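# Carry tube rack through self-closing door to desk

## Task

Move the tube rack from the counter, through the door that swings shut by itself, and set it on the desk. At the end the rack must stand upright with each tube seated all the way down in a hole, and the door must be closed. The rack and its tubes must never touch the floor. The grippers must have released the rack and the robots must have backed away. No robot may topple or be left leaning. Either one robot or both may be used.

## Robot and tools

Robots: r1 and r2 are identical Hello Robot Stretch 4 units, about 1.6 m tall. Each has an omni-wheel base whose rim lies within 0.23 m of its origin, a lift on a mast, an arm that telescopes forward, a three-joint wrist (yaw, pitch, roll) and a two-finger gripper. Each carries r<n>_head_camera, r<n>_head_left_camera, r<n>_head_right_camera and r<n>_wrist_camera. Loose objects may occasionally get a brief shove from outside.

Frames: each robot reports in its own base frame, with the origin on the floor below the base centre, x forward, y left, z up. hand_pose is a point between the open fingertips in that frame; it matches the base axes when all wrist joints are 0, and its printed value can be off. The odometry frame is the base frame at the scene's start. No state line relates one robot to the other; only images, lidar_m and wrist_depth_mm show that. Camera calibration (K, distortion, T_world_to_cam) is given per camera, where world means the carrying robot's base frame; it has small errors, larger for the wrist camera with the arm out.

execute_actions: arguments are actions (a list with exactly one action, or empty to just read state and images) and cameras (a list of camera names, or ["all"]; omitted or null gives all, [] gives none; an unknown name rejects the call). The action is an object keyed by "r1" and/or "r2". Per robot you may give base, joints, or both, plus optional pace and contact_limits; or end_of_arm on its own.
- base: exactly one relative move from where the robot last measured itself: {"translate_m": d} straight, forward positive, -2 to 2 m; {"strafe_m": d} sideways, left positive, -2 to 2 m; {"rotate_rad": d} in place, counter-clockwise positive, -3.2 to 3.2 rad.
- joints: absolute targets by name: lift_m 0 to 1.2; arm_m 0 to 0.55 (extension forward); wrist_yaw_rad -1.134 to 4.276 (0 ahead, positive left, 3.14 stowed, above 3.4 the arm may block); wrist_pitch_rad -1.117 to 4.259 (0 level, 1.57 pointing down); wrist_roll_rad -1.117 to 4.259 (0 fingers level, positive clockwise viewed from behind); gripper_m -0.038 to 0.141 (fingertip gap; negative squeezes the fingers together). Done tolerances: ±0.004 for lift, arm and gripper, ±0.02 for yaw and roll, ±0.05 for pitch. A joint target outside range is clipped and reported; any other bad value or key rejects the call entirely.
- pace: "slow", "default", "fast" or "max"; base speeds 0.1/0.3/0.4/0.6 m/s and 1/2/3/4 rad/s, reduced when lift_m exceeds 0.2 (down to 0.3 m/s and 1 rad/s at 1.2).
- contact_limits: {"arm_m": value} from 0 (stops at the lightest touch) to 0.75; default 0.5.
- end_of_arm: "enable_torque" re-powers wrist or gripper motors that shut off.
All motions in one action start together; each action runs at most 15 s. A robot or joint left out may keep pushing toward an older target. To unfold at the start, send lift_m 0.4 with wrist_yaw_rad 0.

wait: seconds, 0 to 10; commands nothing and returns state and images. zoom_image: camera plus region [x0, y0, x1, y1] in pixels of that camera's latest full image, at most 504 by 504. finished_scene: scene number; final, and the goal must hold at that moment.

Result lines: base_status and joint_status give how each commanded motion ended: done (for the base, wheels turned the full amount even if slipping), off_target (resting short and maybe still pushing), contact_stop_at_<key> (hit something; that part goes slack, a loaded lift may sink, a base may roll), limit_stop_at_<name> (built-in limit), time_out, torque_fault (wrist motor overloaded and went limp until enable_torque). limit_stop_at_tilt means a lean past 6 degrees; lift, arm and wheels go slack. limit_stop_at_own_body means a joint nearly hit the robot itself, likely with pitch below -0.2 and roll below -0.4 or above 4; move away from the body. on_its_own lists what you did not command; "held at" is the held target. lidar_m: 12 distances in metres, 30-degree sectors counter-clockwise from straight ahead (4th left, 7th behind, 10th right); "-" means nothing seen or closer than 0.25 m; it sees from ~0.15 m up, misses glass and thin legs. wrist_depth_mm: 7x7 median depths, 100 to 2000 mm. base_odometry counts wheel turns; heading -3.142 to 3.142; a gap above ~0.1 rad between turned_by_wheels and turned_by_imu signals a bump or slip. base_tilt in degrees, forward and right positive, with a fixed bias up to ~1.5. motor_effort is percent of max, bracket is the noisy peak; for wheel_0..2 positive turns the base right. Gripper readings and done never prove a grasp; a firm squeeze shows as an effort change. Command a gap below the object's width; going lower pulls it toward the wrist.

Avoid: robots pressing on each other (fails and ends the run; once bases touch, any further drive presses hard); dropping the rack or tubes; tipping, which is likely when turning or driving with over 1 kg held and arm_m above 0.2, especially at fast paces, or when pushing with a high gripper; a level gripper holding over ~2 kg (torque fault); fingertips jammed on a surface below (raise the lift). When both carry one load, their travel can differ by up to ~3 cm per metre, which strains the load and can topple a robot. The world keeps running while you think, holding your last command.

Each tool is called after "Emit:" as name([rows], argument=value, ...), one row to a line, values as JSON.

## Session

Emit:
execute_actions(actions=[])

Scene clock: 0.00 s.
r1.base_odometry: x=+0.000 y=+0.000 heading=+0.000 (m, m, rad; r1's odometry frame)
r1.turned_by_wheels: +0.000 (rad since the last result)
r1.turned_by_imu: +0.000 (rad since the last result)
r1.base_tilt: forward=+0.3 right=-1.2 (deg)
r1.lidar_m: 1.12 1.86 1.16 1.29 1.24 1.29 1.12 1.06 1.09 0.78 0.75 0.82
r1.base_status: not commanded
r1.joint_positions: lift_m=+0.133 arm_m=+0.000 wrist_yaw_rad=+3.203 wrist_pitch_rad=-0.006 wrist_roll_rad=+0.010 gripper_m=+0.057
r1.joint_status: not commanded
r1.motor_effort: lift_m=+21 arm_m=-1 wrist_yaw_rad=-2 wrist_pitch_rad=-5 wrist_roll_rad=+0 gripper_m=-3 wheel_0=-1 wheel_1=+0 wheel_2=+0 (%)
r1.hand_pose: x=-0.1224 y=+0.0697 z=+0.3135 quat_wxyz=(-0.031, +0.003, +0.005, +1.000) (m; r1's base frame)
r1.wrist_depth_mm: - 133 240 1397 1618 1430 1160 / - 110 133 1430 1618 1430 1182 / - 114 133 1397 1618 1430 1160 / 135 134 183 1397 1618 1430 1182 / 210 1138 1229 1397 1618 1397 1182 / 1008 1098 196 1255 201 1281 1138 / 715 723 831 809 788 842 854
r2.base_odometry: x=+0.000 y=+0.000 heading=+0.000 (m, m, rad; r2's odometry frame)
r2.turned_by_wheels: +0.000 (rad since the last result)
r2.turned_by_imu: +0.000 (rad since the last result)
r2.base_tilt: forward=-0.6 right=-1.4 (deg)
r2.lidar_m: 1.89 1.92 1.68 1.52 1.14 0.76 0.69 0.73 0.95 1.52 1.57 2.05
r2.base_status: not commanded
r2.joint_positions: lift_m=+0.158 arm_m=+0.000 wrist_yaw_rad=+3.184 wrist_pitch_rad=+0.007 wrist_roll_rad=+0.002 gripper_m=+0.057
r2.joint_status: not commanded
r2.motor_effort: lift_m=+19 arm_m=+0 wrist_yaw_rad=-2 wrist_pitch_rad=-8 wrist_roll_rad=+1 gripper_m=-3 wheel_0=+0 wheel_1=+0 wheel_2=+0 (%)
r2.hand_pose: x=-0.1212 y=+0.0752 z=+0.3347 quat_wxyz=(-0.021, -0.003, +0.001, +1.000) (m; r2's base frame)
r2.wrist_depth_mm: - 144 216 854 878 866 866 / - 109 141 854 854 866 878 / - 107 139 842 854 866 854 / - 116 139 831 842 854 854 / 143 141 831 831 842 842 854 / 210 809 820 820 215 842 842 / 209 788 788 809 809 809 831
pictures: r1_head_camera, r1_head_left_camera, r1_head_right_camera, r1_wrist_camera, r2_head_camera, r2_head_left_camera, r2_head_right_camera, r2_wrist_camera
Images, in order (width x height): r1_head_camera 420x560, r1_head_left_camera 420x672, r1_head_right_camera 420x672, r1_wrist_camera 616x392, r2_head_camera 420x560, r2_head_left_camera 420x672, r2_head_right_camera 420x672, r2_wrist_camera 616x392.

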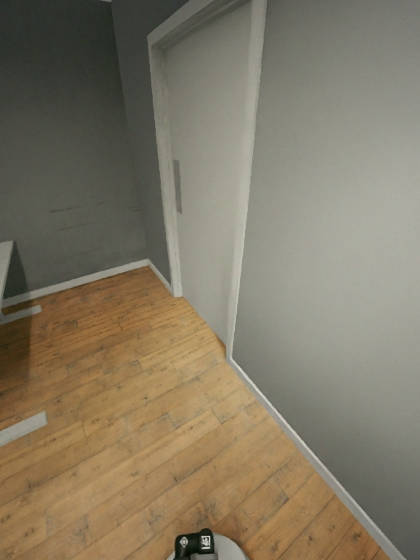

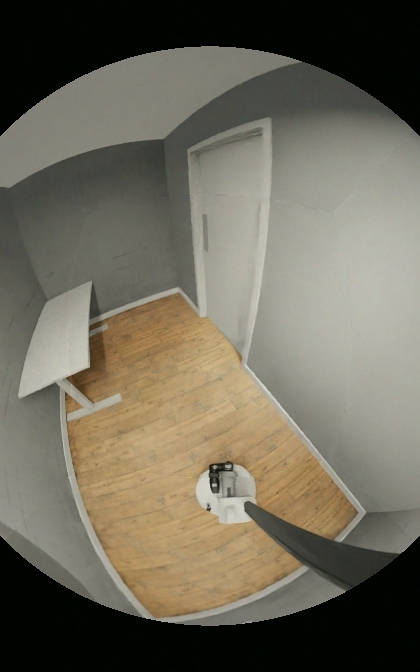

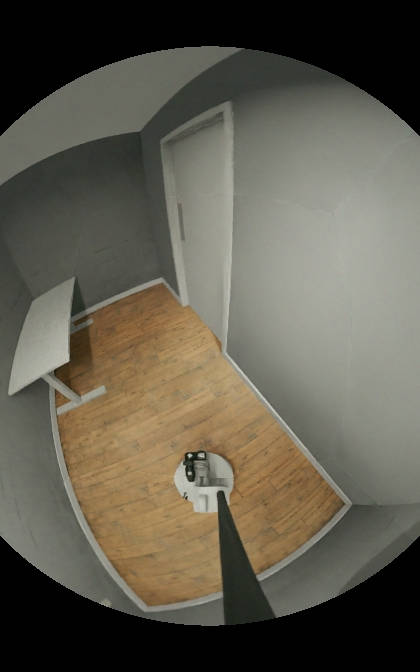

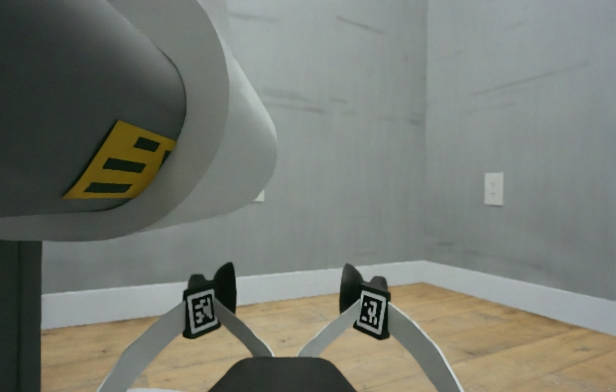

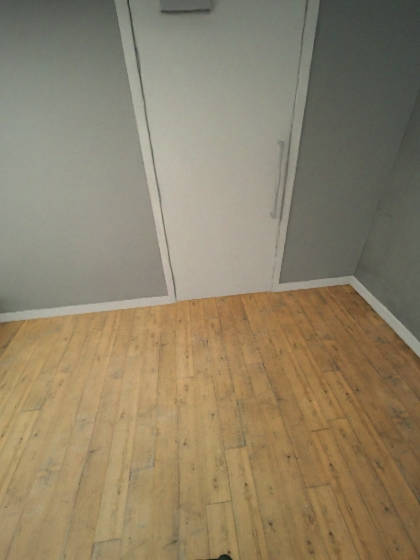

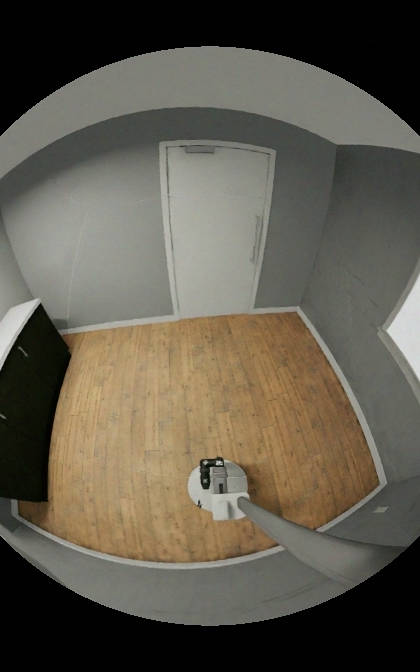

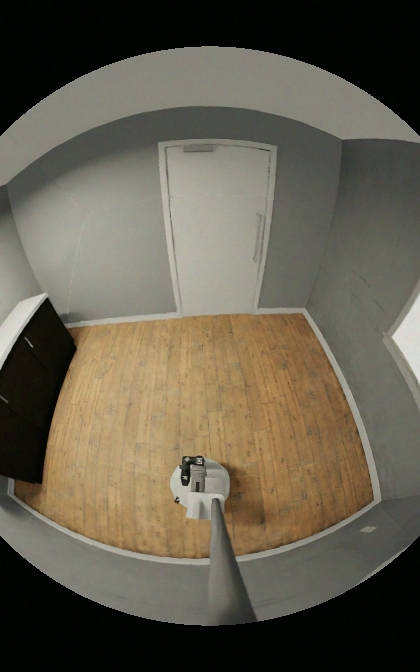

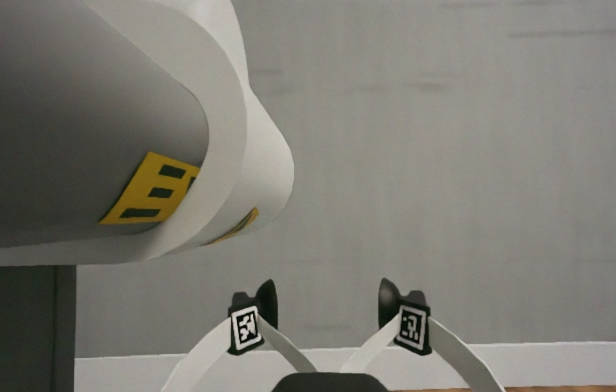

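Emit:
execute_actions([
  {"r1":{"base":{"rotate_rad":-1.035}},"r2":{"base":{"rotate_rad":1.5},"joints":{"lift_m":0.9,"wrist_yaw_rad":0,"gripper_m":0.12}}},
], cameras=["r1_head_camera","r2_head_camera","r2_head_left_camera","r2_wrist_camera"])

Scene clock: 5.33 s.
r1.base_odometry: x=+0.000 y=+0.000 heading=-1.035 (m, m, rad; r1's odometry frame)
r1.turned_by_wheels: -1.035 (rad since the last result)
r1.turned_by_imu: -1.033 (rad since the last result)
r1.base_tilt: forward=+0.2 right=-1.0 (deg)
r1.lidar_m: 0.75 0.77 1.12 1.94 1.16 1.30 1.24 1.32 1.11 1.06 1.08 0.78
r1.base_status: done
r1.joint_positions: lift_m=+0.133 arm_m=+0.000 wrist_yaw_rad=+3.203 wrist_pitch_rad=-0.006 wrist_roll_rad=+0.010 gripper_m=+0.057
r1.joint_status: not commanded
r1.motor_effort: lift_m=+20(21) arm_m=-1(1) wrist_yaw_rad=-1(1) wrist_pitch_rad=-7(7) wrist_roll_rad=-1(2) gripper_m=-4(3) wheel_0=+1(5) wheel_1=+0(8) wheel_2=+0(7) (%)
r1.hand_pose: x=-0.1224 y=+0.0697 z=+0.3135 quat_wxyz=(-0.030, +0.003, +0.005, +1.000) (m; r1's base frame)
r1.wrist_depth_mm: - 133 240 1397 1397 1366 1336 / - 110 133 1397 1366 1366 1336 / - 114 133 1366 1366 1366 1336 / 135 134 184 1397 1366 1336 1366 / 210 1397 1397 1397 1366 1366 1336 / 991 1229 195 1229 201 1308 1308 / 715 732 820 820 788 842 854
r2.base_odometry: x=+0.000 y=+0.000 heading=+1.500 (m, m, rad; r2's odometry frame)
r2.turned_by_wheels: +1.500 (rad since the last result)
r2.turned_by_imu: +1.472 (rad since the last result)
r2.base_tilt: forward=-0.6 right=-1.4 (deg)
r2.lidar_m: 1.52 1.29 0.78 0.68 0.71 0.84 1.54 1.57 1.92 1.89 1.87 1.71
r2.base_status: done
r2.joint_positions: lift_m=+0.900 arm_m=+0.000 wrist_yaw_rad=+0.000 wrist_pitch_rad=+0.007 wrist_roll_rad=+0.002 gripper_m=+0.120
r2.joint_status: all done
r2.motor_effort: lift_m=+23(25) arm_m=+0(0) wrist_yaw_rad=-3(13) wrist_pitch_rad=-10(7) wrist_roll_rad=+1(1) gripper_m=-2(2) wheel_0=-2(6) wheel_1=-1(7) wheel_2=+0(7) (%)
r2.hand_pose: x=+0.4593 y=-0.0873 z=+1.0760 quat_wxyz=(+1.000, +0.001, +0.003, +0.000) (m; r2's base frame)
r2.wrist_depth_mm: 1537 1921 1983 - - - - / 1537 1863 1921 - - - - / 1537 1863 1983 - - - - / 1537 1863 1921 - - - - / 1499 1808 1921 1921 1863 1808 1921 / 1499 1281 216 1366 1430 1464 1537 / 1499 1281 1336 1308 1430 1464 1499
pictures: r1_head_camera, r2_head_camera, r2_head_left_camera, r2_wrist_camera
camera_calibration (this result's frames):
r2_wrist_camera: T_world_to_cam=[[0.0471848, -0.998886, 0.000738365, -0.0986337], [0.037506, 0.00103302, -0.999296, 1.12336], [0.998182, 0.0471793, 0.037513, -0.269466], [0, 0, 0, 1]] pos_world=[0.231498, -0.086971, 1.13275]
Images, in order (width x height): r1_head_camera 420x560, r2_head_camera 420x560, r2_head_left_camera 420x672, r2_wrist_camera 616x392.

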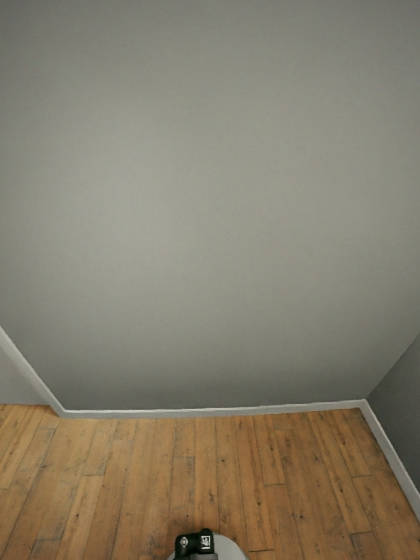

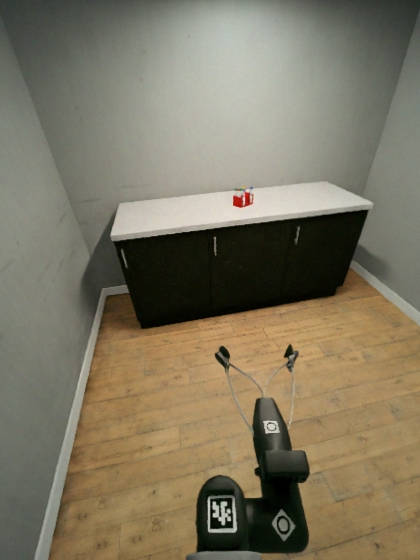

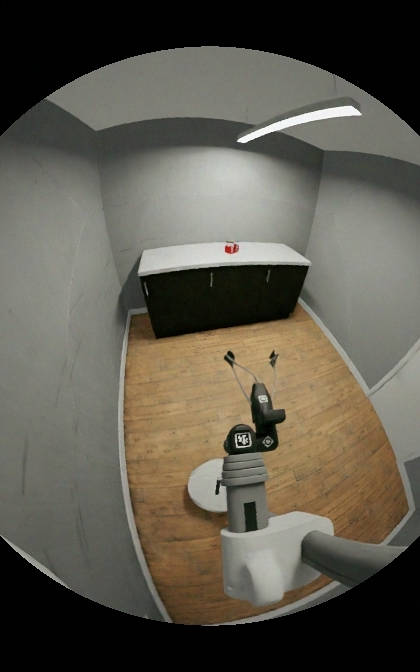

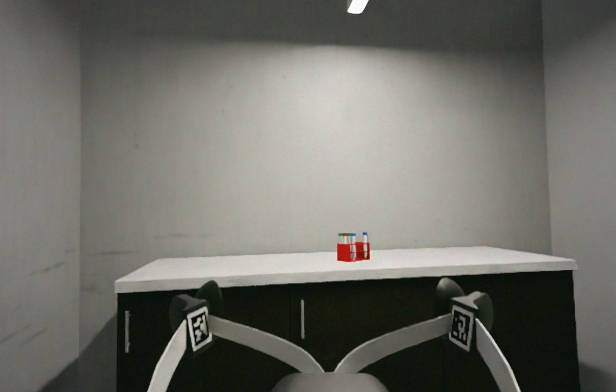

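Emit:
zoom_image(camera="r2_wrist_camera", region=[310, 215, 400, 275])

Emit:
execute_actions([
  {"r1":{"base":{"strafe_m":1.45}},"r2":{"base":{"translate_m":0.85}}},
], cameras=["r1_head_camera","r2_head_camera","r2_wrist_camera"])

Region (310, 215, 400, 275) of r2_wrist_camera's 616x392 image, scaled by 5.600.

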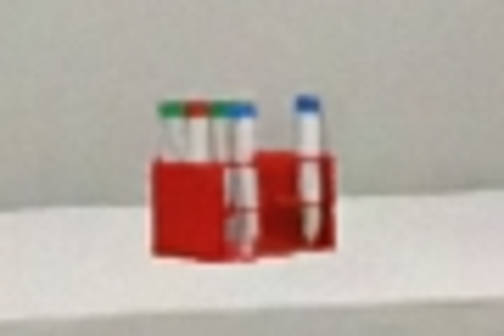

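Scene clock: 11.93 s.
r1.base_odometry: x=+1.247 y=+0.740 heading=-1.035 (m, m, rad; r1's odometry frame)
r1.turned_by_wheels: +0.000 (rad since the last result)
r1.turned_by_imu: -0.002 (rad since the last result)
r1.base_tilt: forward=+0.3 right=-1.1 (deg)
r1.lidar_m: 0.84 0.86 1.14 1.22 0.66 0.47 0.43 0.46 1.78 2.52 1.09 0.90
r1.base_status: done
r1.joint_positions: lift_m=+0.133 arm_m=+0.000 wrist_yaw_rad=+3.203 wrist_pitch_rad=-0.006 wrist_roll_rad=+0.010 gripper_m=+0.057
r1.joint_status: not commanded
r1.motor_effort: lift_m=+21(21) arm_m=-1(1) wrist_yaw_rad=-1(3) wrist_pitch_rad=-8(6) wrist_roll_rad=-2(1) gripper_m=-4(5) wheel_0=+1(9) wheel_1=-1(9) wheel_2=-1(2) (%)
r1.hand_pose: x=-0.1224 y=+0.0697 z=+0.3135 quat_wxyz=(-0.030, +0.003, +0.005, +1.000) (m; r1's base frame)
r1.wrist_depth_mm: - 133 240 759 741 741 723 / - 110 133 1008 991 976 960 / - 114 133 1366 1336 1366 1336 / 135 134 184 1366 1366 1336 1336 / 209 1397 1366 1366 1336 1336 1308 / 1008 1229 196 1229 201 1281 1308 / 715 699 820 820 788 854 854
r2.base_odometry: x=+0.060 y=+0.848 heading=+1.500 (m, m, rad; r2's odometry frame)
r2.turned_by_wheels: +0.000 (rad since the last result)
r2.turned_by_imu: +0.000 (rad since the last result)
r2.base_tilt: forward=-0.6 right=-1.4 (deg)
r2.lidar_m: 0.69 0.70 0.98 0.86 0.87 1.06 2.08 2.41 1.95 1.73 1.31 0.80
r2.base_status: done
r2.joint_positions: lift_m=+0.900 arm_m=+0.000 wrist_yaw_rad=+0.000 wrist_pitch_rad=+0.007 wrist_roll_rad=+0.002 gripper_m=+0.120
r2.joint_status: not commanded
r2.motor_effort: lift_m=+21(23) arm_m=+0(1) wrist_yaw_rad=-2(3) wrist_pitch_rad=-9(8) wrist_roll_rad=+1(1) gripper_m=+0(2) wheel_0=+0(5) wheel_1=+1(6) wheel_2=+0(9) (%)
r2.hand_pose: x=+0.4593 y=-0.0874 z=+1.0761 quat_wxyz=(+1.000, +0.001, +0.003, +0.000) (m; r2's base frame)
r2.wrist_depth_mm: 1060 1078 1118 1182 1205 1281 1308 / 1060 1078 1118 1182 1205 1255 1308 / 1060 1060 1118 1160 1205 1281 1308 / 1042 1078 1118 1160 1205 1255 1308 / 1042 1078 1098 1138 1182 1229 1281 / 917 891 216 842 750 676 809 / 564 549 508 504 530 544 580
pictures: r1_head_camera, r2_head_camera, r2_wrist_camera
camera_calibration (this result's frames):
r2_wrist_camera: T_world_to_cam=[[0.0469064, -0.998899, 0.000738325, -0.0985862], [0.0375063, 0.00102261, -0.999296, 1.12347], [0.998195, 0.0469011, 0.037513, -0.269473], [0, 0, 0, 1]] pos_world=[0.231473, -0.0869879, 1.13286]
Images, in order (width x height): r1_head_camera 420x560, r2_head_camera 420x560, r2_wrist_camera 616x392.

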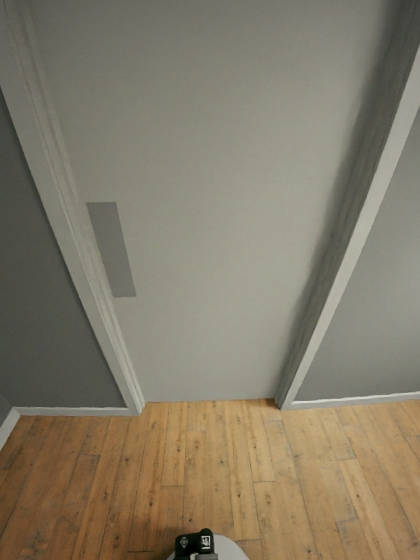

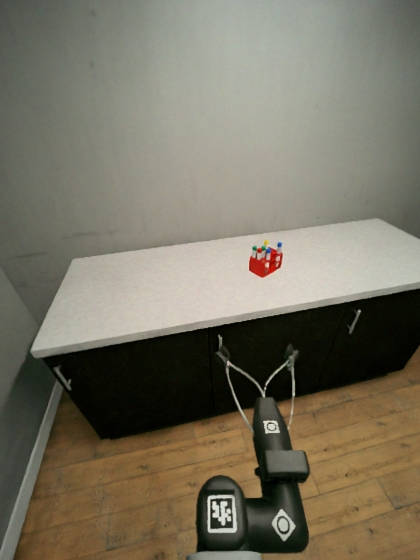

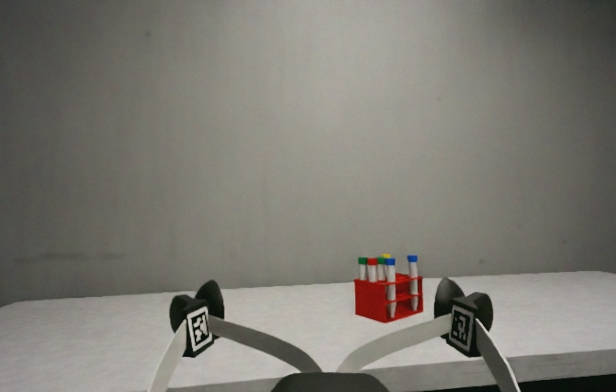

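Emit:
zoom_image(camera="r2_wrist_camera", region=[330, 240, 450, 335])

Emit:
zoom_image(camera="r2_head_camera", region=[225, 225, 305, 295])

Region (330, 240, 450, 335) of r2_wrist_camera's 616x392 image, scaled by 4.200; it fills the top 399 rows of this view, and the rest is white.

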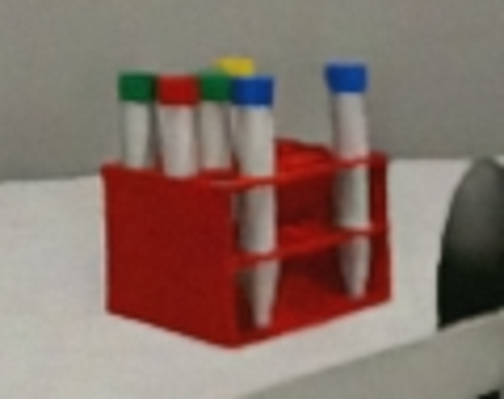

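Region (225, 225, 305, 295) of r2_head_camera's 420x560 image, scaled by 6.300, with more detail than that image has; it fills the top 441 rows of this view, and the rest is white.

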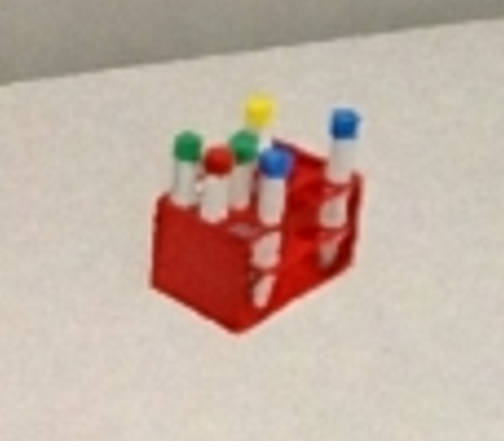

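Emit:
execute_actions([
  {"r1":{"base":{"strafe_m":0.12}},"r2":{"base":{"rotate_rad":0.68}}},
], cameras=[])

Emit:
execute_actions([
  {"r1":{"base":{"translate_m":0.5}},"r2":{"base":{"strafe_m":-0.75},"joints":{"lift_m":0.84,"gripper_m":0.141}}},
], cameras=["r1_head_camera","r2_head_camera","r2_wrist_camera"])

Scene clock: 19.60 s.
r1.base_odometry: x=+1.350 y=+0.801 heading=-1.035 (m, m, rad; r1's odometry frame)
r1.turned_by_wheels: +0.000 (rad since the last result)
r1.turned_by_imu: -0.001 (rad since the last result)
r1.base_tilt: forward=+0.3 right=-1.1 (deg)
r1.lidar_m: 0.84 0.82 1.14 1.10 0.64 0.47 0.45 0.47 0.66 2.64 1.12 0.90
r1.base_status: done
r1.joint_positions: lift_m=+0.133 arm_m=+0.000 wrist_yaw_rad=+3.203 wrist_pitch_rad=-0.006 wrist_roll_rad=+0.010 gripper_m=+0.057
r1.joint_status: not commanded
r1.motor_effort: lift_m=+21(21) arm_m=-1(1) wrist_yaw_rad=-2(1) wrist_pitch_rad=-7(7) wrist_roll_rad=-2(1) gripper_m=-3(4) wheel_0=+0(8) wheel_1=-1(7) wheel_2=-1(1) (%)
r1.hand_pose: x=-0.1224 y=+0.0697 z=+0.3135 quat_wxyz=(-0.030, +0.003, +0.005, +1.000) (m; r1's base frame)
r1.wrist_depth_mm: - 133 239 750 741 741 732 / - 110 133 1008 991 976 960 / - 114 133 1366 1366 1336 1308 / 135 133 184 1366 1366 1366 1336 / 209 976 1397 1366 1366 1336 1336 / 1008 991 195 1255 201 1281 1255 / 661 723 820 820 788 842 854
r2.base_odometry: x=+0.060 y=+0.848 heading=+2.179 (m, m, rad; r2's odometry frame)
r2.turned_by_wheels: +0.680 (rad since the last result)
r2.turned_by_imu: +0.667 (rad since the last result)
r2.base_tilt: forward=-0.6 right=-1.5 (deg)
r2.lidar_m: 0.74 0.89 0.82 0.87 1.20 2.34 2.50 1.81 1.74 1.08 0.75 0.70
r2.base_status: done
r2.joint_positions: lift_m=+0.900 arm_m=+0.000 wrist_yaw_rad=+0.000 wrist_pitch_rad=+0.007 wrist_roll_rad=+0.002 gripper_m=+0.120
r2.joint_status: not commanded
r2.motor_effort: lift_m=+21(21) arm_m=+0(0) wrist_yaw_rad=-2(2) wrist_pitch_rad=-8(7) wrist_roll_rad=+0(0) gripper_m=+0(1) wheel_0=-2(6) wheel_1=-1(6) wheel_2=-1(9) (%)
r2.hand_pose: x=+0.4593 y=-0.0874 z=+1.0761 quat_wxyz=(+1.000, +0.001, +0.003, +0.000) (m; r2's base frame)
r2.wrist_depth_mm: 759 931 1205 1281 1138 1008 917 / 759 931 1205 1308 1138 1025 904 / 750 931 1205 1308 1118 1008 904 / 750 917 1182 1281 1138 1008 904 / 741 917 1160 1281 1118 991 904 / 741 904 217 946 831 668 809 / 741 878 627 539 496 496 525
pictures: none
No camera images: the call's "cameras" was empty. Leave "cameras" out to get every camera's image.

Scene clock: 23.43 s.
r1.base_odometry: x=+1.605 y=+0.371 heading=-1.035 (m, m, rad; r1's odometry frame)
r1.turned_by_wheels: +0.000 (rad since the last result)
r1.turned_by_imu: +0.000 (rad since the last result)
r1.base_tilt: forward=+0.3 right=-1.0 (deg)
r1.lidar_m: 0.32 0.35 0.40 1.08 1.12 0.98 0.95 0.98 2.49 1.12 0.51 0.36
r1.base_status: done
r1.joint_positions: lift_m=+0.133 arm_m=+0.000 wrist_yaw_rad=+3.203 wrist_pitch_rad=-0.006 wrist_roll_rad=+0.010 gripper_m=+0.057
r1.joint_status: not commanded
r1.motor_effort: lift_m=+21(21) arm_m=-1(1) wrist_yaw_rad=-1(1) wrist_pitch_rad=-6(5) wrist_roll_rad=-1(1) gripper_m=-4(4) wheel_0=-1(6) wheel_1=+1(5) wheel_2=+1(11) (%)
r1.hand_pose: x=-0.1224 y=+0.0697 z=+0.3135 quat_wxyz=(-0.030, +0.003, +0.005, +1.000) (m; r1's base frame)
r1.wrist_depth_mm: - 133 240 1863 1863 1863 1618 / - 110 133 1281 1255 1229 1205 / - 114 133 1863 1863 1863 1537 / 135 134 183 1921 1863 1808 1576 / 210 1863 1921 1863 1921 1808 1537 / 1008 1205 196 1255 201 1281 1255 / 723 723 831 809 788 842 842
r2.base_odometry: x=+0.676 y=+1.277 heading=+2.179 (m, m, rad; r2's odometry frame)
r2.turned_by_wheels: +0.000 (rad since the last result)
r2.turned_by_imu: +0.000 (rad since the last result)
r2.base_tilt: forward=-0.5 right=-1.3 (deg)
r2.lidar_m: 0.36 0.53 1.51 1.58 2.12 2.73 1.59 1.14 1.05 0.53 0.39 0.35
r2.base_status: done
r2.joint_positions: lift_m=+0.840 arm_m=+0.000 wrist_yaw_rad=+0.000 wrist_pitch_rad=+0.007 wrist_roll_rad=+0.002 gripper_m=+0.141
r2.joint_status: all done
r2.motor_effort: lift_m=+17(19) arm_m=+0(0) wrist_yaw_rad=-2(2) wrist_pitch_rad=-10(8) wrist_roll_rad=+1(1) gripper_m=-1(1) wheel_0=+1(9) wheel_1=-1(9) wheel_2=+0(1) (%)
r2.hand_pose: x=+0.4593 y=-0.0874 z=+1.0165 quat_wxyz=(+1.000, +0.001, +0.003, +0.000) (m; r2's base frame)
r2.wrist_depth_mm: 1366 1229 1042 878 768 683 627 / 1336 1229 1025 866 768 683 621 / 1336 1205 1025 866 759 691 615 / 1308 1205 1008 866 768 683 621 / 1336 1182 1008 831 750 676 615 / 668 654 564 418 549 202 597 / 415 382 375 163 366 364 389
pictures: r1_head_camera, r2_head_camera, r2_wrist_camera
camera_calibration (this result's frames):
r2_wrist_camera: T_world_to_cam=[[0.0468997, -0.998899, 0.00073836, -0.0985411], [0.0375063, 0.00102232, -0.999296, 1.0639], [0.998195, 0.0468943, 0.0375129, -0.267238], [0, 0, 0, 1]] pos_world=[0.231474, -0.0869884, 1.07325]
Images, in order (width x height): r1_head_camera 420x560, r2_head_camera 420x560, r2_wrist_camera 616x392.

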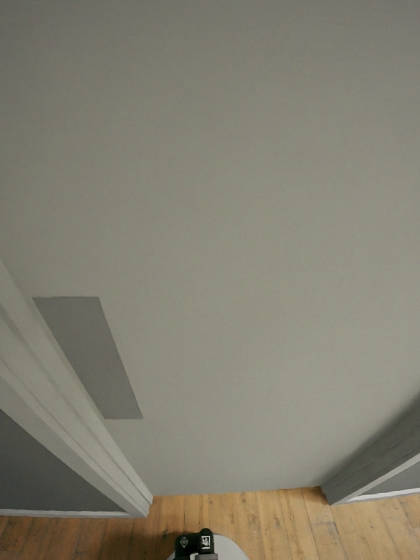

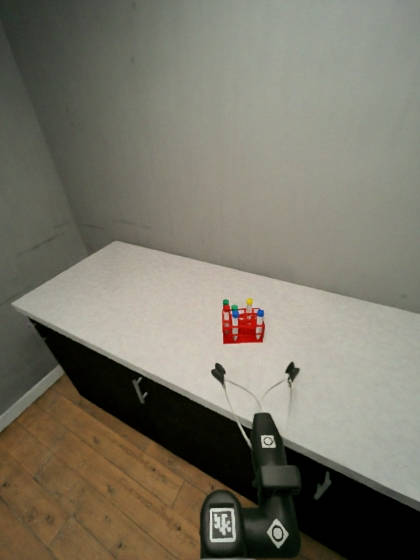

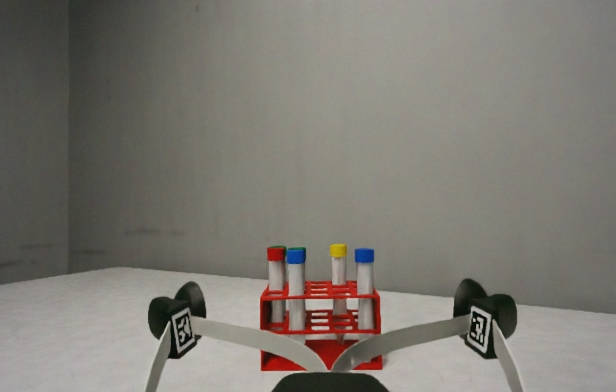

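Emit:
zoom_image(camera="r2_wrist_camera", region=[240, 230, 410, 385])

Emit:
zoom_image(camera="r2_head_camera", region=[200, 285, 310, 395])

Region (240, 230, 410, 385) of r2_wrist_camera's 616x392 image, scaled by 2.965; it fills the top 460 rows of this view, and the rest is white.

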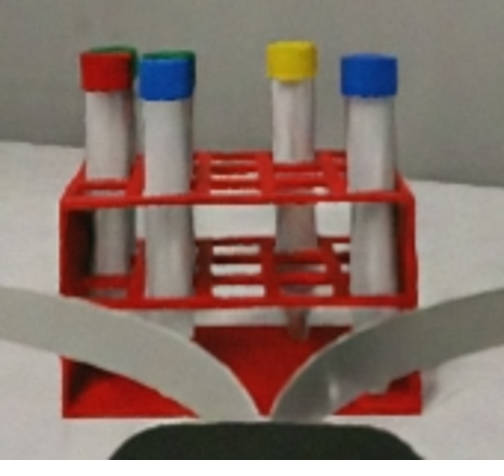

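Region (200, 285, 310, 395) of r2_head_camera's 420x560 image, scaled by 4.582, with more detail than that image has.

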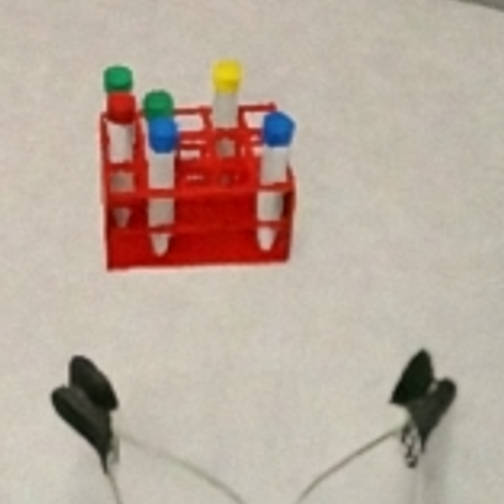

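Emit:
execute_actions([
  {"r2":{"base":{"strafe_m":0.01},"joints":{"lift_m":0.785,"arm_m":0.09}}},
], cameras=["r2_head_camera","r2_wrist_camera"])

Scene clock: 26.63 s.
r1.base_odometry: x=+1.605 y=+0.371 heading=-1.035 (m, m, rad; r1's odometry frame)
r1.turned_by_wheels: +0.000 (rad since the last result)
r1.turned_by_imu: -0.001 (rad since the last result)
r1.base_tilt: forward=+0.3 right=-1.1 (deg)
r1.lidar_m: 0.33 0.36 0.40 1.07 1.16 1.01 0.92 1.01 2.51 1.09 0.51 0.36
r1.base_status: not commanded
r1.joint_positions: lift_m=+0.133 arm_m=+0.000 wrist_yaw_rad=+3.203 wrist_pitch_rad=-0.006 wrist_roll_rad=+0.010 gripper_m=+0.057
r1.joint_status: not commanded
r1.motor_effort: lift_m=+21(21) arm_m=-1(1) wrist_yaw_rad=-2(1) wrist_pitch_rad=-6(6) wrist_roll_rad=-1(1) gripper_m=-3(3) wheel_0=-1(1) wheel_1=+1(0) wheel_2=+1(1) (%)
r1.hand_pose: x=-0.1224 y=+0.0697 z=+0.3135 quat_wxyz=(-0.030, +0.003, +0.005, +1.000) (m; r1's base frame)
r1.wrist_depth_mm: - 133 240 1863 1863 1863 1661 / - 110 133 1281 1255 1229 1205 / - 114 133 1863 1863 1863 1537 / 135 133 183 1863 1863 1863 1537 / 210 1921 1921 1863 1863 1808 1537 / 1008 1205 196 1255 201 1308 1255 / 715 723 820 809 778 842 842
r2.base_odometry: x=+0.667 y=+1.271 heading=+2.179 (m, m, rad; r2's odometry frame)
r2.turned_by_wheels: +0.000 (rad since the last result)
r2.turned_by_imu: +0.000 (rad since the last result)
r2.base_tilt: forward=-0.5 right=-1.4 (deg)
r2.lidar_m: 0.37 0.53 1.48 1.57 2.11 2.74 1.62 1.14 1.09 0.56 0.38 0.34
r2.base_status: done
r2.joint_positions: lift_m=+0.785 arm_m=+0.089 wrist_yaw_rad=+0.000 wrist_pitch_rad=+0.007 wrist_roll_rad=+0.002 gripper_m=+0.141
r2.joint_status: all done
r2.motor_effort: lift_m=+15(16) arm_m=+7(5) wrist_yaw_rad=-2(2) wrist_pitch_rad=-9(7) wrist_roll_rad=+1(0) gripper_m=-2(0) wheel_0=-1(5) wheel_1=+2(7) wheel_2=+0(2) (%)
r2.hand_pose: x=+0.5481 y=-0.0874 z=+0.9616 quat_wxyz=(+1.000, +0.001, +0.003, +0.000) (m; r2's base frame)
r2.wrist_depth_mm: 1255 1098 931 788 699 615 554 / 1281 1098 917 788 691 615 564 / 1255 1118 931 788 691 615 554 / 1255 1098 917 759 668 615 554 / 1205 1025 866 330 357 609 559 / 445 433 301 329 307 202 397 / 278 255 250 164 243 242 257
pictures: r2_head_camera, r2_wrist_camera
camera_calibration (this result's frames):
r2_wrist_camera: T_world_to_cam=[[0.0467281, -0.998907, 0.000738563, -0.102625], [0.0375093, 0.00101581, -0.999296, 1.00571], [0.998203, 0.0467229, 0.0375158, -0.3539], [0, 0, 0, 1]] pos_world=[0.320336, -0.0869988, 1.01835]
Images, in order (width x height): r2_head_camera 420x560, r2_wrist_camera 616x392.

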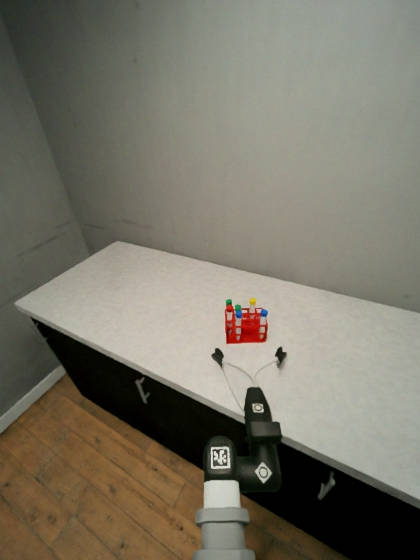

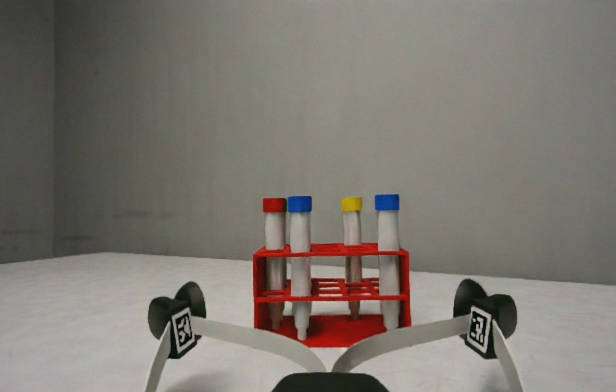

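Emit:
execute_actions([
  {"r2":{"joints":{"lift_m":0.777,"arm_m":0.2},"pace":"slow","contact_limits":{"arm_m":0.15}}},
], cameras=["r2_head_camera","r2_wrist_camera"])

Scene clock: 29.93 s.
r1.base_odometry: x=+1.605 y=+0.371 heading=-1.035 (m, m, rad; r1's odometry frame)
r1.turned_by_wheels: +0.000 (rad since the last result)
r1.turned_by_imu: -0.001 (rad since the last result)
r1.base_tilt: forward=+0.3 right=-1.1 (deg)
r1.lidar_m: 0.34 0.37 0.41 1.09 1.16 1.00 0.94 1.00 2.49 1.07 0.48 0.36
r1.base_status: not commanded
r1.joint_positions: lift_m=+0.133 arm_m=+0.000 wrist_yaw_rad=+3.203 wrist_pitch_rad=-0.006 wrist_roll_rad=+0.010 gripper_m=+0.057
r1.joint_status: not commanded
r1.motor_effort: lift_m=+21(21) arm_m=-1(1) wrist_yaw_rad=-1(1) wrist_pitch_rad=-6(6) wrist_roll_rad=-1(0) gripper_m=-3(3) wheel_0=-1(1) wheel_1=+1(0) wheel_2=+1(1) (%)
r1.hand_pose: x=-0.1224 y=+0.0697 z=+0.3135 quat_wxyz=(-0.030, +0.003, +0.005, +1.000) (m; r1's base frame)
r1.wrist_depth_mm: - 133 240 1863 1863 1863 1661 / - 110 133 1281 1255 1229 1205 / - 114 133 1921 1863 1808 1537 / 135 133 183 1863 1863 1863 1576 / 211 1863 1921 1863 1863 1808 1537 / 991 1205 196 1229 201 1281 1255 / 715 723 831 809 788 842 854
r2.base_odometry: x=+0.667 y=+1.271 heading=+2.179 (m, m, rad; r2's odometry frame)
r2.turned_by_wheels: +0.000 (rad since the last result)
r2.turned_by_imu: +0.000 (rad since the last result)
r2.base_tilt: forward=-0.6 right=-1.4 (deg)
r2.lidar_m: 0.41 0.52 1.49 1.56 2.08 2.72 1.59 1.14 1.07 0.55 0.38 0.34
r2.base_status: not commanded
r2.joint_positions: lift_m=+0.778 arm_m=+0.199 wrist_yaw_rad=-0.001 wrist_pitch_rad=+0.003 wrist_roll_rad=+0.002 gripper_m=+0.141
r2.joint_status: all done
r2.motor_effort: lift_m=+10(14) arm_m=+8(6) wrist_yaw_rad=+2(2) wrist_pitch_rad=+3(7) wrist_roll_rad=+0(0) gripper_m=+0(2) wheel_0=-2(1) wheel_1=+2(2) wheel_2=+0(0) (%)
r2.contact_limits: arm_m 0.15
r2.hand_pose: x=+0.6578 y=-0.0878 z=+0.9552 quat_wxyz=(+1.000, +0.001, +0.001, -0.001) (m; r2's base frame)
r2.wrist_depth_mm: 1182 946 798 683 603 530 480 / 1182 946 788 683 591 525 480 / 1160 931 788 676 591 525 477 / 1182 931 778 647 251 525 477 / 1098 878 759 219 202 525 473 / 442 427 221 254 224 198 397 / 271 248 223 163 194 201 254
pictures: r2_head_camera, r2_wrist_camera
camera_calibration (this result's frames):
r2_wrist_camera: T_world_to_cam=[[0.0454053, -0.998968, 0.000620501, -0.107147], [0.0414231, 0.00126216, -0.999141, 0.992431], [0.998109, 0.045392, 0.0414377, -0.466906], [0, 0, 0, 1]] pos_world=[0.429779, -0.0870952, 1.01099]
Images, in order (width x height): r2_head_camera 420x560, r2_wrist_camera 616x392.

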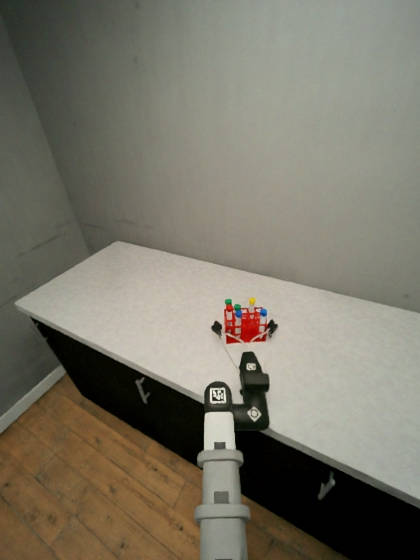

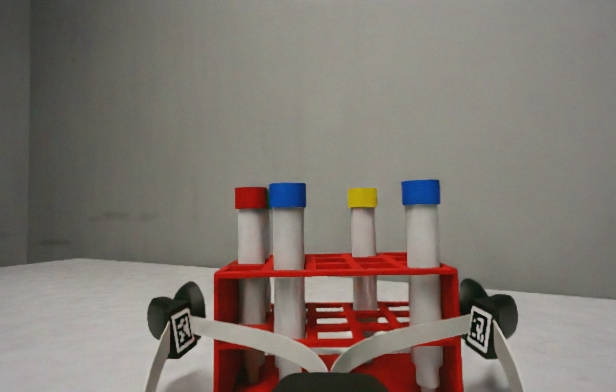

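Emit:
zoom_image(camera="r2_head_camera", region=[195, 285, 295, 375])

Region (195, 285, 295, 375) of r2_head_camera's 420x560 image, scaled by 5.040, with more detail than that image has; it fills the top 454 rows of this view, and the rest is white.

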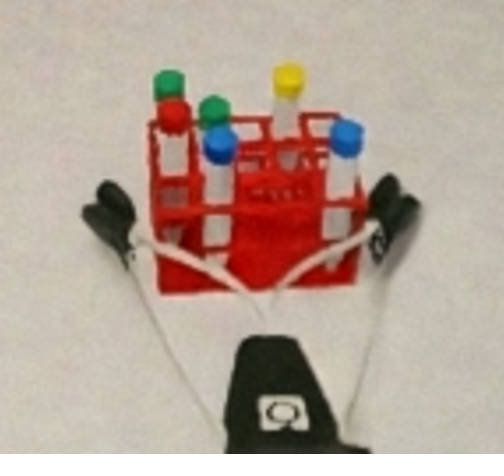

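Emit:
execute_actions([
  {"r2":{"joints":{"lift_m":0.785,"arm_m":0.215},"pace":"slow","contact_limits":{"arm_m":0.15}}},
], cameras=["r2_head_camera","r2_wrist_camera"])

Emit:
execute_actions([
  {"r2":{"joints":{"gripper_m":0.07}}},
], cameras=["r2_head_camera","r2_wrist_camera"])

Scene clock: 32.13 s.
r1.base_odometry: x=+1.605 y=+0.371 heading=-1.035 (m, m, rad; r1's odometry frame)
r1.turned_by_wheels: +0.000 (rad since the last result)
r1.turned_by_imu: -0.001 (rad since the last result)
r1.base_tilt: forward=+0.3 right=-1.1 (deg)
r1.lidar_m: 0.33 0.36 0.40 1.09 1.13 0.99 0.93 1.00 2.52 1.08 0.49 0.37
r1.base_status: not commanded
r1.joint_positions: lift_m=+0.133 arm_m=+0.000 wrist_yaw_rad=+3.203 wrist_pitch_rad=-0.006 wrist_roll_rad=+0.010 gripper_m=+0.057
r1.joint_status: not commanded
r1.motor_effort: lift_m=+21(21) arm_m=-1(1) wrist_yaw_rad=-1(1) wrist_pitch_rad=-6(4) wrist_roll_rad=-1(0) gripper_m=-4(5) wheel_0=-1(1) wheel_1=+0(1) wheel_2=+1(1) (%)
r1.hand_pose: x=-0.1224 y=+0.0697 z=+0.3135 quat_wxyz=(-0.030, +0.003, +0.005, +1.000) (m; r1's base frame)
r1.wrist_depth_mm: - 133 239 1863 1863 1863 1661 / - 110 133 1281 1255 1229 1205 / - 114 133 1863 1921 1808 1537 / 135 134 184 1863 1863 1808 1537 / 210 1921 1921 1863 1863 1863 1537 / 991 1205 196 1255 201 1308 1255 / 715 723 820 809 788 842 842
r2.base_odometry: x=+0.667 y=+1.271 heading=+2.179 (m, m, rad; r2's odometry frame)
r2.turned_by_wheels: +0.000 (rad since the last result)
r2.turned_by_imu: +0.000 (rad since the last result)
r2.base_tilt: forward=-0.6 right=-1.5 (deg)
r2.lidar_m: 0.39 0.52 1.48 1.54 2.13 2.72 1.61 1.14 1.07 0.54 0.38 0.35
r2.base_status: not commanded
r2.joint_positions: lift_m=+0.785 arm_m=+0.214 wrist_yaw_rad=-0.001 wrist_pitch_rad=+0.006 wrist_roll_rad=+0.002 gripper_m=+0.141
r2.joint_status: all done
r2.motor_effort: lift_m=+22(22) arm_m=+7(8) wrist_yaw_rad=+0(2) wrist_pitch_rad=-6(9) wrist_roll_rad=+0(0) gripper_m=-2(1) wheel_0=-2(1) wheel_1=+2(2) wheel_2=+0(0) (%)
r2.contact_limits: arm_m 0.15
r2.hand_pose: x=+0.6730 y=-0.0876 z=+0.9612 quat_wxyz=(+1.000, +0.001, +0.003, +0.000) (m; r2's base frame)
r2.wrist_depth_mm: 1138 917 778 668 574 517 473 / 1160 931 768 668 580 512 469 / 1138 917 768 661 580 517 469 / 1138 904 768 634 250 512 466 / 1060 866 741 235 202 508 462 / 439 430 220 237 237 196 394 / 273 252 223 163 194 202 255
pictures: r2_head_camera, r2_wrist_camera
camera_calibration (this result's frames):
r2_wrist_camera: T_world_to_cam=[[0.0461581, -0.998934, 0.000581563, -0.108093], [0.0379881, 0.00117357, -0.999278, 1.00024], [0.998212, 0.0461469, 0.0380018, -0.479092], [0, 0, 0, 1]] pos_world=[0.445228, -0.0870432, 1.01778]
Images, in order (width x height): r2_head_camera 420x560, r2_wrist_camera 616x392.

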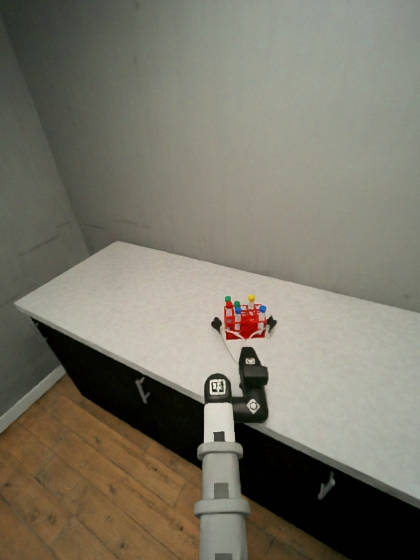

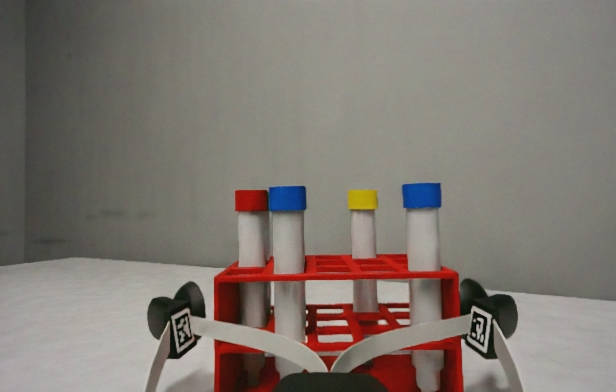

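Scene clock: 33.87 s.
r1.base_odometry: x=+1.605 y=+0.371 heading=-1.035 (m, m, rad; r1's odometry frame)
r1.turned_by_wheels: +0.000 (rad since the last result)
r1.turned_by_imu: -0.001 (rad since the last result)
r1.base_tilt: forward=+0.2 right=-1.1 (deg)
r1.lidar_m: 0.34 0.38 0.41 1.10 1.17 1.01 0.94 0.99 2.53 1.11 0.51 0.35
r1.base_status: not commanded
r1.joint_positions: lift_m=+0.133 arm_m=+0.000 wrist_yaw_rad=+3.203 wrist_pitch_rad=-0.006 wrist_roll_rad=+0.010 gripper_m=+0.057
r1.joint_status: not commanded
r1.motor_effort: lift_m=+21(21) arm_m=-1(1) wrist_yaw_rad=-1(1) wrist_pitch_rad=-5(6) wrist_roll_rad=-1(1) gripper_m=-4(4) wheel_0=-1(1) wheel_1=+0(1) wheel_2=+1(2) (%)
r1.hand_pose: x=-0.1224 y=+0.0697 z=+0.3135 quat_wxyz=(-0.030, +0.003, +0.005, +1.000) (m; r1's base frame)
r1.wrist_depth_mm: - 133 240 1863 1863 1863 1661 / - 110 133 1281 1255 1229 1182 / - 114 133 1863 1863 1808 1537 / 135 134 184 1863 1863 1863 1576 / 210 1921 1921 1863 1863 1863 1537 / 1008 1205 196 1255 201 1281 1281 / 715 723 820 820 798 842 842
r2.base_odometry: x=+0.667 y=+1.271 heading=+2.179 (m, m, rad; r2's odometry frame)
r2.turned_by_wheels: +0.000 (rad since the last result)
r2.turned_by_imu: +0.000 (rad since the last result)
r2.base_tilt: forward=-0.4 right=-1.3 (deg)
r2.lidar_m: 0.38 0.51 1.50 1.54 2.11 2.74 1.64 1.16 1.08 0.56 0.39 0.34
r2.base_status: not commanded
r2.joint_positions: lift_m=+0.785 arm_m=+0.214 wrist_yaw_rad=+0.000 wrist_pitch_rad=+0.006 wrist_roll_rad=+0.002 gripper_m=+0.071
r2.joint_status: all done
r2.motor_effort: lift_m=+22(23) arm_m=+7(7) wrist_yaw_rad=-1(0) wrist_pitch_rad=-7(6) wrist_roll_rad=+0(0) gripper_m=-26(26) wheel_0=-1(1) wheel_1=+2(2) wheel_2=+0(0) (%)
r2.hand_pose: x=+0.6731 y=-0.0875 z=+0.9611 quat_wxyz=(+1.000, +0.001, +0.003, +0.000) (m; r2's base frame)
r2.wrist_depth_mm: 1160 931 778 661 580 517 469 / 1160 931 768 668 580 521 469 / 1160 931 768 661 574 517 469 / 1138 917 759 634 236 512 466 / 1042 866 647 213 198 512 466 / 439 430 206 231 229 187 392 / 274 232 182 179 177 175 224
pictures: r2_head_camera, r2_wrist_camera
camera_calibration (this result's frames):
r2_wrist_camera: T_world_to_cam=[[0.0462755, -0.998929, 0.000574775, -0.108133], [0.0378397, 0.00117795, -0.999283, 1.0003], [0.998212, 0.046264, 0.0378536, -0.478966], [0, 0, 0, 1]] pos_world=[0.445263, -0.0870361, 1.01777]
Images, in order (width x height): r2_head_camera 420x560, r2_wrist_camera 616x392.

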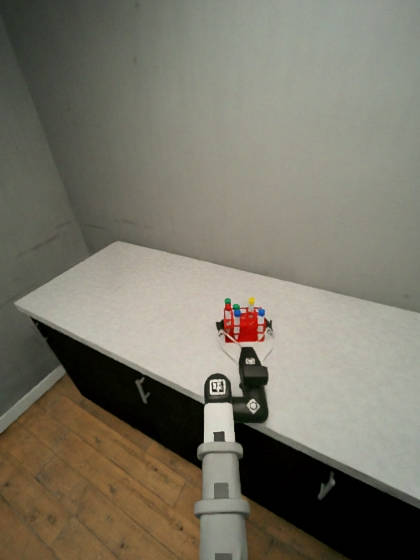

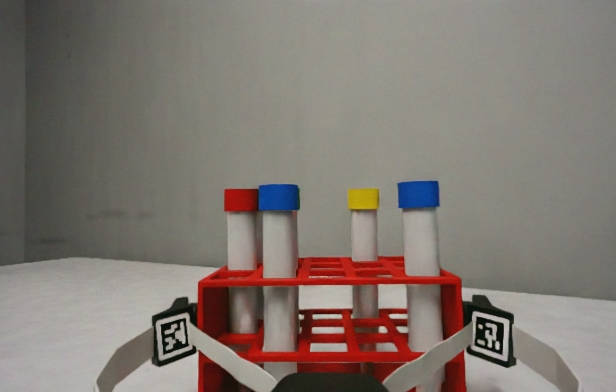

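Gripped. Squeeze a bit more and test-lift slowly.

Emit:
execute_actions([
  {"r2":{"joints":{"gripper_m":0.05}}},
], cameras=[])

Emit:
execute_actions([
  {"r2":{"joints":{"lift_m":0.83},"pace":"slow"}},
], cameras=["r2_head_camera","r2_wrist_camera"])

Scene clock: 35.30 s.
r1.base_odometry: x=+1.605 y=+0.371 heading=-1.035 (m, m, rad; r1's odometry frame)
r1.turned_by_wheels: +0.000 (rad since the last result)
r1.turned_by_imu: +0.000 (rad since the last result)
r1.base_tilt: forward=+0.2 right=-1.0 (deg)
r1.lidar_m: 0.34 0.38 0.41 1.10 1.13 0.99 0.95 0.97 2.48 1.11 0.49 0.37
r1.base_status: not commanded
r1.joint_positions: lift_m=+0.133 arm_m=+0.000 wrist_yaw_rad=+3.203 wrist_pitch_rad=-0.006 wrist_roll_rad=+0.010 gripper_m=+0.057
r1.joint_status: not commanded
r1.motor_effort: lift_m=+21(21) arm_m=-1(1) wrist_yaw_rad=-1(1) wrist_pitch_rad=-7(6) wrist_roll_rad=-1(1) gripper_m=-5(5) wheel_0=+0(1) wheel_1=+1(1) wheel_2=+2(1) (%)
r1.hand_pose: x=-0.1224 y=+0.0697 z=+0.3135 quat_wxyz=(-0.030, +0.003, +0.005, +1.000) (m; r1's base frame)
r1.wrist_depth_mm: - 133 240 1863 1863 1808 1661 / - 110 133 1281 1255 1229 1229 / - 114 133 1863 1863 1863 1537 / 135 133 184 1921 1921 1863 1537 / 210 1863 1863 1921 1863 1863 1537 / 1008 1205 196 1229 202 1281 1255 / 715 723 831 809 788 854 842
r2.base_odometry: x=+0.667 y=+1.271 heading=+2.179 (m, m, rad; r2's odometry frame)
r2.turned_by_wheels: +0.000 (rad since the last result)
r2.turned_by_imu: +0.000 (rad since the last result)
r2.base_tilt: forward=-0.5 right=-1.3 (deg)
r2.lidar_m: 0.37 0.52 1.49 1.55 2.09 2.71 1.60 1.15 1.07 0.52 0.38 0.35
r2.base_status: not commanded
r2.joint_positions: lift_m=+0.785 arm_m=+0.214 wrist_yaw_rad=+0.000 wrist_pitch_rad=+0.006 wrist_roll_rad=+0.002 gripper_m=+0.051
r2.joint_status: all done
r2.motor_effort: lift_m=+23(23) arm_m=+7(7) wrist_yaw_rad=-1(0) wrist_pitch_rad=-7(6) wrist_roll_rad=+0(0) gripper_m=-28(31) wheel_0=-2(2) wheel_1=+2(2) wheel_2=+0(0) (%)
r2.hand_pose: x=+0.6731 y=-0.0875 z=+0.9611 quat_wxyz=(+1.000, +0.001, +0.003, +0.000) (m; r2's base frame)
r2.wrist_depth_mm: 1160 931 768 668 580 517 473 / 1138 931 778 661 585 517 466 / 1138 917 768 654 574 517 469 / 1118 904 768 627 229 517 466 / 1042 854 647 207 191 517 466 / 439 430 203 204 217 176 394 / 273 170 170 174 171 171 189
pictures: none
No camera images: the call's "cameras" was empty. Leave "cameras" out to get every camera's image.

Scene clock: 36.53 s.
r1.base_odometry: x=+1.605 y=+0.371 heading=-1.035 (m, m, rad; r1's odometry frame)
r1.turned_by_wheels: +0.000 (rad since the last result)
r1.turned_by_imu: +0.000 (rad since the last result)
r1.base_tilt: forward=+0.3 right=-1.0 (deg)
r1.lidar_m: 0.34 0.37 0.42 1.10 1.14 0.99 0.94 1.00 2.48 1.11 0.52 0.35
r1.base_status: not commanded
r1.joint_positions: lift_m=+0.133 arm_m=+0.000 wrist_yaw_rad=+3.203 wrist_pitch_rad=-0.006 wrist_roll_rad=+0.010 gripper_m=+0.057
r1.joint_status: not commanded
r1.motor_effort: lift_m=+21(21) arm_m=-1(1) wrist_yaw_rad=-1(2) wrist_pitch_rad=-5(6) wrist_roll_rad=-1(1) gripper_m=-4(5) wheel_0=-1(1) wheel_1=+1(0) wheel_2=+1(1) (%)
r1.hand_pose: x=-0.1224 y=+0.0697 z=+0.3135 quat_wxyz=(-0.030, +0.003, +0.005, +1.000) (m; r1's base frame)
r1.wrist_depth_mm: - 133 240 1921 1808 1808 1661 / - 110 133 1281 1255 1229 1205 / - 114 133 1863 1863 1863 1537 / 135 133 184 1863 1863 1863 1576 / 210 1863 1921 1863 1863 1863 1537 / 1008 1205 196 1229 201 1281 1255 / 715 723 820 809 788 842 854
r2.base_odometry: x=+0.667 y=+1.271 heading=+2.179 (m, m, rad; r2's odometry frame)
r2.turned_by_wheels: +0.000 (rad since the last result)
r2.turned_by_imu: +0.000 (rad since the last result)
r2.base_tilt: forward=-0.6 right=-1.3 (deg)
r2.lidar_m: 0.36 0.50 1.50 1.59 2.13 2.72 1.63 1.15 1.08 0.54 0.38 0.35
r2.base_status: not commanded
r2.joint_positions: lift_m=+0.830 arm_m=+0.214 wrist_yaw_rad=+0.000 wrist_pitch_rad=+0.007 wrist_roll_rad=+0.002 gripper_m=+0.051
r2.joint_status: all done
r2.motor_effort: lift_m=+23(24) arm_m=+7(7) wrist_yaw_rad=-1(0) wrist_pitch_rad=-13(12) wrist_roll_rad=+1(0) gripper_m=-27(28) wheel_0=-1(1) wheel_1=+2(2) wheel_2=+0(0) (%)
r2.hand_pose: x=+0.6731 y=-0.0875 z=+1.0057 quat_wxyz=(+1.000, +0.001, +0.004, +0.000) (m; r2's base frame)
r2.wrist_depth_mm: 1138 917 768 661 580 517 473 / 1160 917 768 661 585 517 469 / 1118 917 768 661 585 512 462 / 1118 931 768 627 229 508 469 / 1118 917 759 208 224 517 466 / 621 597 203 205 216 176 459 / 382 170 169 174 171 170 315
pictures: r2_head_camera, r2_wrist_camera
camera_calibration (this result's frames):
r2_wrist_camera: T_world_to_cam=[[0.0462764, -0.998929, 0.000514096, -0.108098], [0.0365404, 0.00117847, -0.999331, 1.04576], [0.99826, 0.0462642, 0.0365557, -0.47938], [0, 0, 0, 1]] pos_world=[0.445335, -0.0870361, 1.06264]
Images, in order (width x height): r2_head_camera 420x560, r2_wrist_camera 616x392.

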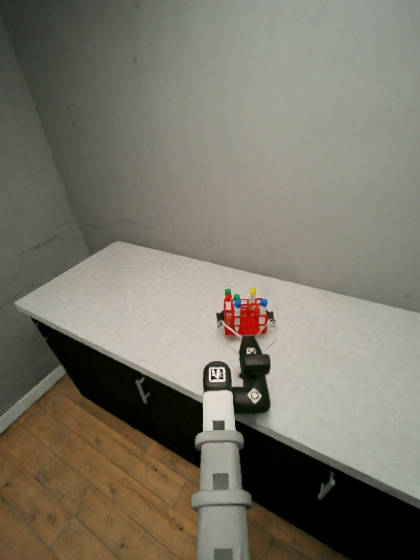

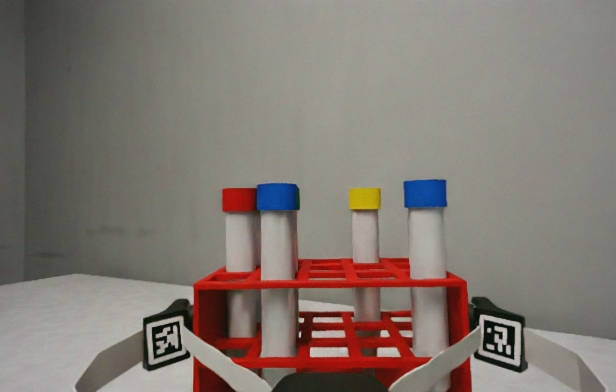

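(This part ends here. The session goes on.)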